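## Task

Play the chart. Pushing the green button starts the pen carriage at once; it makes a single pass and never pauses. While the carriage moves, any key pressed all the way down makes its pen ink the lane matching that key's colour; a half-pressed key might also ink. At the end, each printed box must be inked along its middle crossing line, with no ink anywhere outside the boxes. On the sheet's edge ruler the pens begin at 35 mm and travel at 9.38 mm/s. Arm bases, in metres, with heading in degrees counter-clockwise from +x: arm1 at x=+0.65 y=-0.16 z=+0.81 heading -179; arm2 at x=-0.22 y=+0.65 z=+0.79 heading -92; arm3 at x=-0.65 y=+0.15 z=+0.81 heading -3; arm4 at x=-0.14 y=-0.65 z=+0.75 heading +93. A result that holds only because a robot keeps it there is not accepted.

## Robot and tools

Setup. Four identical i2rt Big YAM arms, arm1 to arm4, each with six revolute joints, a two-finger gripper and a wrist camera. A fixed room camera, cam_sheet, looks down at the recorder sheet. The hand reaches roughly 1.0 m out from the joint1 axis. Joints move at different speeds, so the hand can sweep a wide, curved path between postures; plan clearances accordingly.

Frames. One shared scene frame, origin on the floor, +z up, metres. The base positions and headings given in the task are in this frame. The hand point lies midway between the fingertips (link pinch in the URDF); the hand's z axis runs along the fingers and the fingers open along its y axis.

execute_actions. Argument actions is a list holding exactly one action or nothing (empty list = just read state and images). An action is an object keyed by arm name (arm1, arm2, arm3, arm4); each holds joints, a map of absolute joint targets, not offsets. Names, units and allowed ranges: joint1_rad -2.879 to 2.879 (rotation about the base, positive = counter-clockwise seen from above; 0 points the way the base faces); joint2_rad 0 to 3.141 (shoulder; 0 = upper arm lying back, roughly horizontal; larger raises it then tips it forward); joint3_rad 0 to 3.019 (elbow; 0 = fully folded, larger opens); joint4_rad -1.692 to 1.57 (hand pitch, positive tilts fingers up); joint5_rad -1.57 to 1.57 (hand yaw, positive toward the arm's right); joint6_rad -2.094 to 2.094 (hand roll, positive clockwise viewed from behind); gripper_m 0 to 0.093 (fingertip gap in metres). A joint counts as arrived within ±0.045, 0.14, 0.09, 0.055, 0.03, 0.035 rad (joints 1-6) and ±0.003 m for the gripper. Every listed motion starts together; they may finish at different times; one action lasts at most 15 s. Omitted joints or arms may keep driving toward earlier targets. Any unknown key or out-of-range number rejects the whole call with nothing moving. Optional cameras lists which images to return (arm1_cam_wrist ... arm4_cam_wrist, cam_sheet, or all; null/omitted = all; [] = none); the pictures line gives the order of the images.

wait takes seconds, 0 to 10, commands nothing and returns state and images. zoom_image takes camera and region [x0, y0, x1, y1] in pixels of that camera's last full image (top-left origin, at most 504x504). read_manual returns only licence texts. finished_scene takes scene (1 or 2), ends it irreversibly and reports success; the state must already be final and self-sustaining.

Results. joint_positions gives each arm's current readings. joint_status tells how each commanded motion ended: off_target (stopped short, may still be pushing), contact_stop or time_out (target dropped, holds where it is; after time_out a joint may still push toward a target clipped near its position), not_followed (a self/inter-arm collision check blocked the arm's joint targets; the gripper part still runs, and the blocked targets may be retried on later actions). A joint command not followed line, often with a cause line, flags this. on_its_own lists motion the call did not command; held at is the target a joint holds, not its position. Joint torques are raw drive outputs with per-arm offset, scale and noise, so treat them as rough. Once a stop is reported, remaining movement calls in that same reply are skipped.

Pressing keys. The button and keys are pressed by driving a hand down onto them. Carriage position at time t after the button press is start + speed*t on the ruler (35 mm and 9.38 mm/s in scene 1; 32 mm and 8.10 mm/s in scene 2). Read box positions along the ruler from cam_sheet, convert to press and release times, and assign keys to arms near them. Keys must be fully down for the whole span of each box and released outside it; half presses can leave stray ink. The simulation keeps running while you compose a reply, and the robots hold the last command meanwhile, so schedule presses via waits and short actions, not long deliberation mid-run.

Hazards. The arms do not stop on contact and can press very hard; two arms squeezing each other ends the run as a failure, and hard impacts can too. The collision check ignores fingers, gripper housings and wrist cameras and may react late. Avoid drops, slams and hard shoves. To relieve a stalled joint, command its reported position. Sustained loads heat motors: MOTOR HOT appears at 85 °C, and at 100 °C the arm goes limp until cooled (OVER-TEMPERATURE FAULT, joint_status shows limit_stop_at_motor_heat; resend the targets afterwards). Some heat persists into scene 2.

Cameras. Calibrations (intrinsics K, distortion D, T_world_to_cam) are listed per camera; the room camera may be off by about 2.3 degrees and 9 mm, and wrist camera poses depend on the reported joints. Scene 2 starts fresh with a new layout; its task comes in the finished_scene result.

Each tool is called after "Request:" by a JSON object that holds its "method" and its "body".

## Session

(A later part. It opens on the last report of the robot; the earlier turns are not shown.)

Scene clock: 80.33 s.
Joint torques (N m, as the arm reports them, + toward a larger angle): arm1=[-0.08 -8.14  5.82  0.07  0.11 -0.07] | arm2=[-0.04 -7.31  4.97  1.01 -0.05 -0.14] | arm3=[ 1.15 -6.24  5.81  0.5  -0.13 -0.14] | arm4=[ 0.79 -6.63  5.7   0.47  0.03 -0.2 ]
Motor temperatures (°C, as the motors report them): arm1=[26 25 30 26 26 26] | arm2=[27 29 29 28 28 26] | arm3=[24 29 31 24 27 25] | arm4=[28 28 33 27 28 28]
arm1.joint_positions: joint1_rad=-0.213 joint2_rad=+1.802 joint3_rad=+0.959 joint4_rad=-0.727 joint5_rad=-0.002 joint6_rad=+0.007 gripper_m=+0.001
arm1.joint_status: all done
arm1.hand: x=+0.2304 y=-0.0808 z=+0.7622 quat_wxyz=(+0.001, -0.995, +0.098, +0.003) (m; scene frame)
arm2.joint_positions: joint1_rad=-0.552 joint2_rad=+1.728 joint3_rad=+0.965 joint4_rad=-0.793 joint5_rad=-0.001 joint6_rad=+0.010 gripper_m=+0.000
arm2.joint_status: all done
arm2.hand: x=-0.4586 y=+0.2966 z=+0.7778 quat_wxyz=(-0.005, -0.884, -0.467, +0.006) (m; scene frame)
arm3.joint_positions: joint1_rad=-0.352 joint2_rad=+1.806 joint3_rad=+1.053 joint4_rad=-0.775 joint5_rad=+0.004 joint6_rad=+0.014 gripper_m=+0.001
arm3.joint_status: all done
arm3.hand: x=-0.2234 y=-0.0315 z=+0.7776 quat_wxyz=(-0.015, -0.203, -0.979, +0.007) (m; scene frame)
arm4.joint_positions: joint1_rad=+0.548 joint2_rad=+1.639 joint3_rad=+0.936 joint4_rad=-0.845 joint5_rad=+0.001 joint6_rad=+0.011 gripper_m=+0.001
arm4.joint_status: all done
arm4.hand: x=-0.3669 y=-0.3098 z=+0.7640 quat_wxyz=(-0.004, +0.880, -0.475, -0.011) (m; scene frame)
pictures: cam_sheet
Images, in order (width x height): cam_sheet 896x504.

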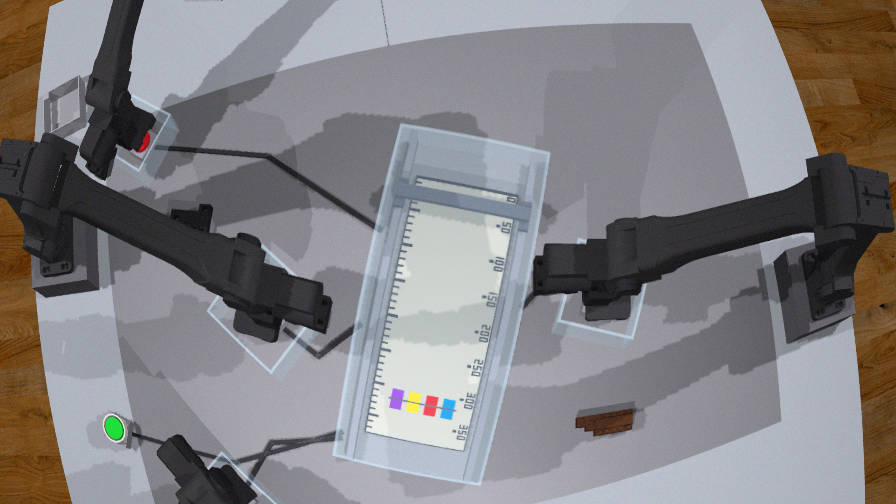

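Request:
{"method": "execute_actions", "body": {"actions": [{"arm1":{"joints":{"joint2_rad":1.722,"joint3_rad":0.978,"joint4_rad":-0.82}},"arm2":{"joints":{"joint2_rad":1.65,"joint3_rad":1.005,"joint4_rad":-0.89}},"arm3":{"joints":{"joint2_rad":1.75,"joint3_rad":1.088,"joint4_rad":-0.88}},"arm4":{"joints":{"joint2_rad":1.5,"joint3_rad":1.19,"joint4_rad":-1.22}}}], "cameras": []}}

Request:
{"method": "execute_actions", "body": {"actions": [{"arm4":{"joints":{"joint1_rad":0.734,"joint2_rad":2.08,"joint3_rad":1.94,"joint4_rad":-1.39}}}]}}

Scene clock: 96.03 s.
Joint torques (N m, as the arm reports them, + toward a larger angle): arm1=[ -0.07 -12.14   8.2    0.17   0.11  -0.07] | arm2=[ -0.06 -13.87   7.5    0.08  -0.05  -0.14] | arm3=[  0.77 -12.72   9.66   0.06  -0.11  -0.1 ] | arm4=[ 0.61 -9.56  8.66  0.44  0.04 -0.18]
Motor temperatures (°C, as the motors report them): arm1=[26 25 30 26 26 26] | arm2=[27 29 28 28 28 26] | arm3=[24 28 30 24 27 25] | arm4=[28 28 32 27 28 28]
arm1.joint_positions: joint1_rad=-0.213 joint2_rad=+1.730 joint3_rad=+0.964 joint4_rad=-0.809 joint5_rad=-0.002 joint6_rad=+0.007 gripper_m=+0.001
arm1.joint_status: all done
arm1.hand: x=+0.2365 y=-0.0820 z=+0.7923 quat_wxyz=(+0.000, -0.995, +0.098, +0.000) (m; scene frame)
arm2.joint_positions: joint1_rad=-0.552 joint2_rad=+1.662 joint3_rad=+0.980 joint4_rad=-0.874 joint5_rad=-0.001 joint6_rad=+0.010 gripper_m=+0.000
arm2.joint_status: all done
arm2.hand: x=-0.4567 y=+0.2996 z=+0.8087 quat_wxyz=(-0.005, -0.884, -0.467, +0.007) (m; scene frame)
arm3.joint_positions: joint1_rad=-0.352 joint2_rad=+1.758 joint3_rad=+1.068 joint4_rad=-0.867 joint5_rad=+0.003 joint6_rad=+0.014 gripper_m=+0.001
arm3.joint_status: all done
arm3.hand: x=-0.2308 y=-0.0281 z=+0.8028 quat_wxyz=(-0.001, -0.203, -0.979, +0.004) (m; scene frame)
arm4.joint_positions: joint1_rad=+0.548 joint2_rad=+1.481 joint3_rad=+1.175 joint4_rad=-1.213 joint5_rad=+0.001 joint6_rad=+0.011 gripper_m=+0.001
arm4.joint_status: all done
arm4.hand: x=-0.3776 y=-0.2926 z=+0.9064 quat_wxyz=(-0.011, +0.880, -0.475, -0.025) (m; scene frame)
pictures: none
No camera images: the call's "cameras" was empty. Leave "cameras" out to get every camera's image.

Scene clock: 97.50 s.
Joint torques (N m, as the arm reports them, + toward a larger angle): arm1=[ -0.09 -12.07   8.19   0.16   0.11  -0.07] | arm2=[ -0.08 -13.84   7.52   0.08  -0.05  -0.15] | arm3=[  0.92 -13.83   9.5    0.23  -0.1   -0.09] | arm4=[  0.23 -20.86  10.38   0.35   0.04  -0.18]
Motor temperatures (°C, as the motors report them): arm1=[26 25 30 25 26 26] | arm2=[27 29 29 28 28 26] | arm3=[24 29 30 24 27 25] | arm4=[28 28 33 27 28 28]
arm1.joint_positions: joint1_rad=-0.213 joint2_rad=+1.730 joint3_rad=+0.964 joint4_rad=-0.809 joint5_rad=-0.002 joint6_rad=+0.007 gripper_m=+0.001
arm1.joint_status: not commanded
arm1.hand: x=+0.2365 y=-0.0820 z=+0.7923 quat_wxyz=(+0.000, -0.995, +0.098, +0.000) (m; scene frame)
arm2.joint_positions: joint1_rad=-0.552 joint2_rad=+1.662 joint3_rad=+0.980 joint4_rad=-0.874 joint5_rad=-0.001 joint6_rad=+0.010 gripper_m=+0.000
arm2.joint_status: not commanded
arm2.hand: x=-0.4567 y=+0.2996 z=+0.8087 quat_wxyz=(-0.005, -0.884, -0.467, +0.007) (m; scene frame)
arm3.joint_positions: joint1_rad=-0.352 joint2_rad=+1.758 joint3_rad=+1.068 joint4_rad=-0.867 joint5_rad=+0.003 joint6_rad=+0.014 gripper_m=+0.001
arm3.joint_status: not commanded
arm3.hand: x=-0.2308 y=-0.0281 z=+0.8028 quat_wxyz=(-0.001, -0.203, -0.979, +0.004) (m; scene frame)
arm4.joint_positions: joint1_rad=+0.741 joint2_rad=+2.080 joint3_rad=+1.903 joint4_rad=-1.383 joint5_rad=+0.001 joint6_rad=+0.010 gripper_m=+0.001
arm4.joint_status: all done
arm4.hand: x=-0.5920 y=-0.1960 z=+0.8693 quat_wxyz=(-0.001, +0.922, -0.387, -0.007) (m; scene frame)
pictures: arm1_cam_wrist, arm2_cam_wrist, arm3_cam_wrist, arm4_cam_wrist, cam_sheet
camera_calibration (this result's frames):
arm1_cam_wrist: T_world_to_cam=[[0.192493, 0.981284, 0.00536046, 0.0276954], [0.799362, -0.15997, 0.579163, -0.653502], [0.56918, -0.1072, -0.815194, 0.62468], [0, 0, 0, 1]] pos_world=[0.161498, -0.0647524, 0.887571]
arm2_cam_wrist: T_world_to_cam=[[-0.8196, 0.572897, 0.00673395, -0.550954], [0.475223, 0.673205, 0.566531, -0.433748], [0.320031, 0.467529, -0.824013, 0.794235], [0, 0, 0, 1]] pos_world=[-0.499615, 0.236314, 0.903901]
arm3_cam_wrist: T_world_to_cam=[[-0.412091, -0.911059, 0.0123527, -0.135037], [-0.736688, 0.341136, 0.58388, -0.627245], [-0.536163, 0.231512, -0.811746, 0.657148], [0, 0, 0, 1]] pos_world=[-0.165393, -0.0611885, 0.901341]
arm4_cam_wrist: T_world_to_cam=[[0.705606, 0.708599, -0.00269362, 0.558679], [0.57328, -0.568617, 0.589936, -0.28194], [0.416496, -0.417807, -0.807446, 0.988021], [0, 0, 0, 1]] pos_world=[-0.644084, -0.143393, 0.965605]
Images, in order (width x height): arm1_cam_wrist 896x504, arm2_cam_wrist 896x504, arm3_cam_wrist 896x504, arm4_cam_wrist 896x504, cam_sheet 896x504.

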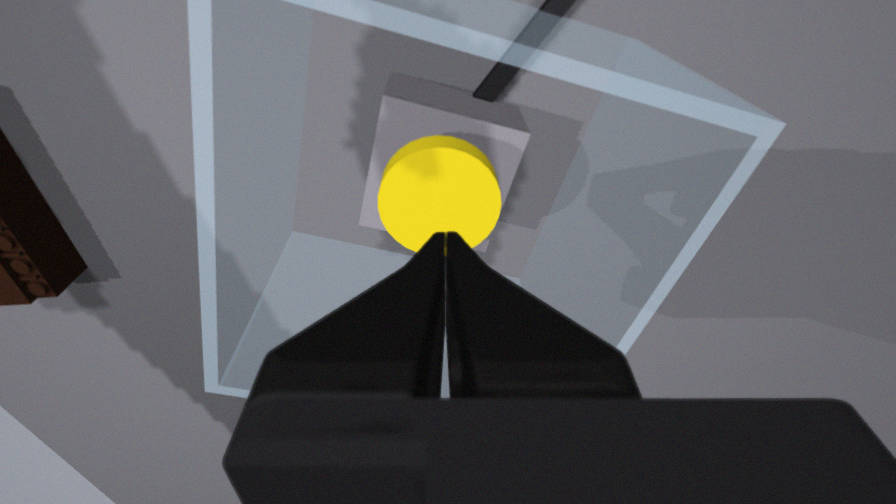

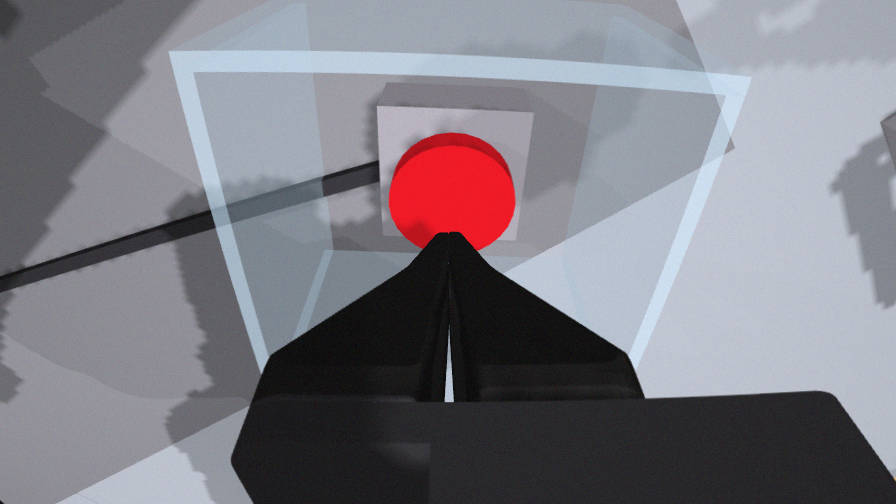

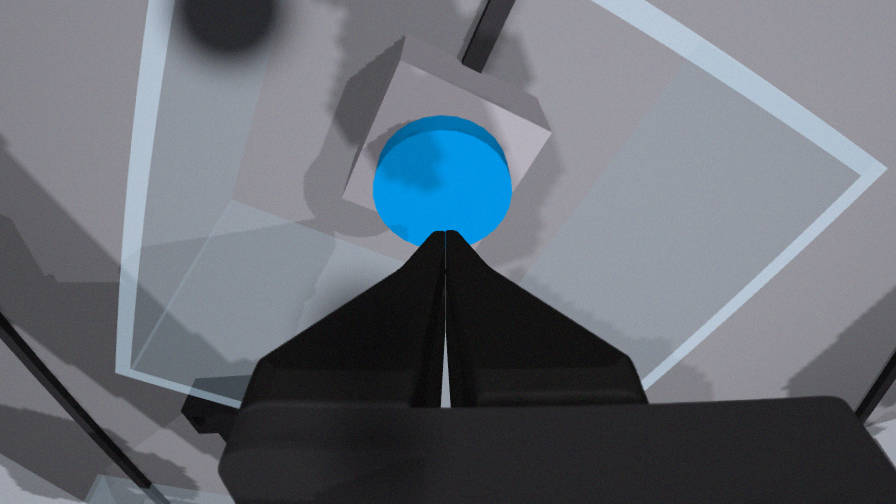

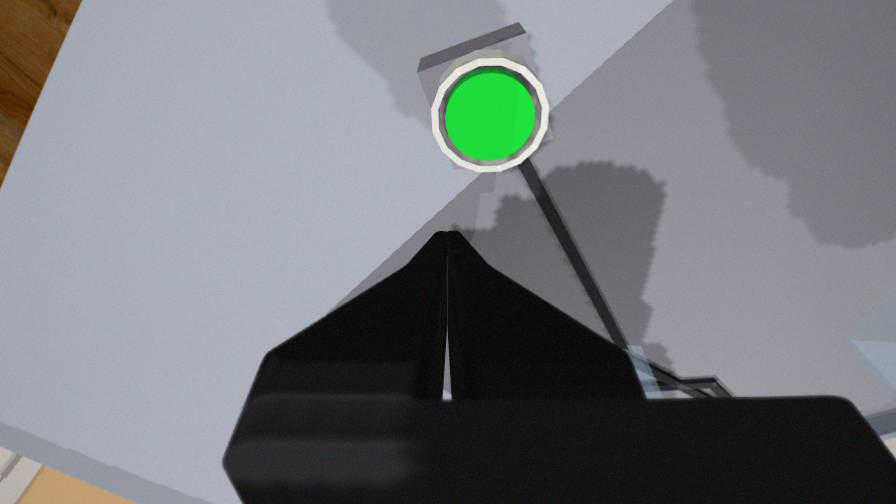

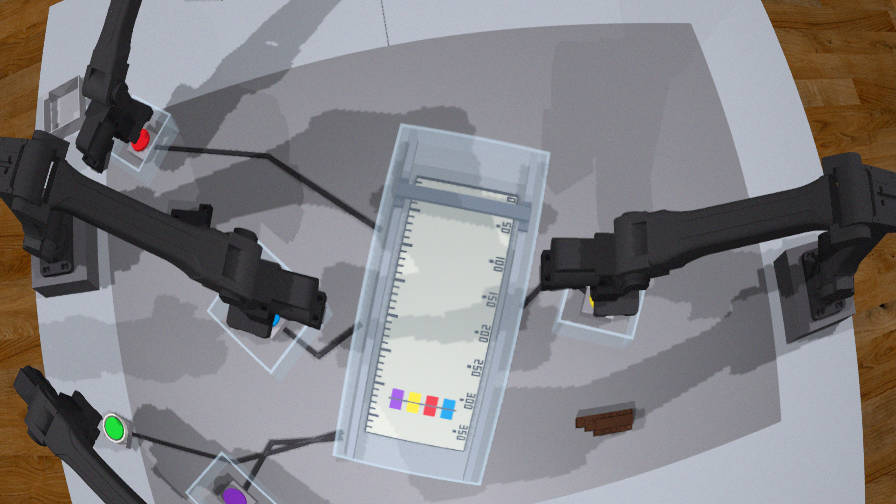

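Request:
{"method": "execute_actions", "body": {"actions": [{"arm4":{"joints":{"joint1_rad":0.706,"joint2_rad":2.18,"joint4_rad":-1.36}}}], "cameras": ["arm4_cam_wrist"]}}

Scene clock: 102.53 s.
Joint torques (N m, as the arm reports them, + toward a larger angle): arm1=[ -0.06 -12.07   8.19   0.15   0.11  -0.07] | arm2=[ -0.05 -13.87   7.52   0.07  -0.05  -0.14] | arm3=[  1.35 -12.81   9.62   0.08  -0.11  -0.1 ] | arm4=[  1.73 -20.76   9.99   0.82   0.04  -0.18]
Motor temperatures (°C, as the motors report them): arm1=[26 26 30 25 26 26] | arm2=[27 29 29 28 28 26] | arm3=[24 29 31 24 27 25] | arm4=[28 29 34 27 28 28]
arm1.joint_positions: joint1_rad=-0.213 joint2_rad=+1.730 joint3_rad=+0.964 joint4_rad=-0.809 joint5_rad=-0.002 joint6_rad=+0.007 gripper_m=+0.001
arm1.joint_status: not commanded
arm1.hand: x=+0.2365 y=-0.0820 z=+0.7923 quat_wxyz=(+0.000, -0.995, +0.098, +0.000) (m; scene frame)
arm2.joint_positions: joint1_rad=-0.552 joint2_rad=+1.662 joint3_rad=+0.980 joint4_rad=-0.874 joint5_rad=-0.001 joint6_rad=+0.010 gripper_m=+0.000
arm2.joint_status: not commanded
arm2.hand: x=-0.4567 y=+0.2996 z=+0.8087 quat_wxyz=(-0.005, -0.884, -0.467, +0.007) (m; scene frame)
arm3.joint_positions: joint1_rad=-0.352 joint2_rad=+1.758 joint3_rad=+1.068 joint4_rad=-0.867 joint5_rad=+0.003 joint6_rad=+0.014 gripper_m=+0.001
arm3.joint_status: not commanded
arm3.hand: x=-0.2308 y=-0.0281 z=+0.8028 quat_wxyz=(-0.001, -0.203, -0.979, +0.004) (m; scene frame)
arm4.joint_positions: joint1_rad=+0.706 joint2_rad=+2.173 joint3_rad=+1.905 joint4_rad=-1.367 joint5_rad=+0.001 joint6_rad=+0.010 gripper_m=+0.001
arm4.joint_status: all done
arm4.hand: x=-0.5768 y=-0.1802 z=+0.8121 quat_wxyz=(+0.014, +0.915, -0.403, +0.028) (m; scene frame)
pictures: arm4_cam_wrist
camera_calibration (this result's frames):
arm4_cam_wrist: T_world_to_cam=[[0.729434, 0.684045, -0.00292856, 0.546144], [0.522134, -0.554003, 0.648426, -0.322379], [0.441931, -0.474513, -0.761272, 0.909084], [0, 0, 0, 1]] pos_world=[-0.631803, -0.120814, 0.902699]
Images, in order (width x height): arm4_cam_wrist 896x504.

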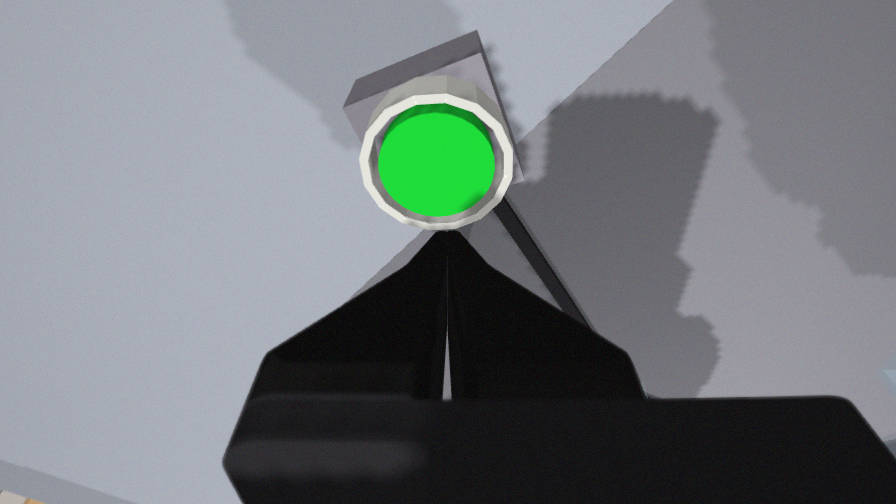

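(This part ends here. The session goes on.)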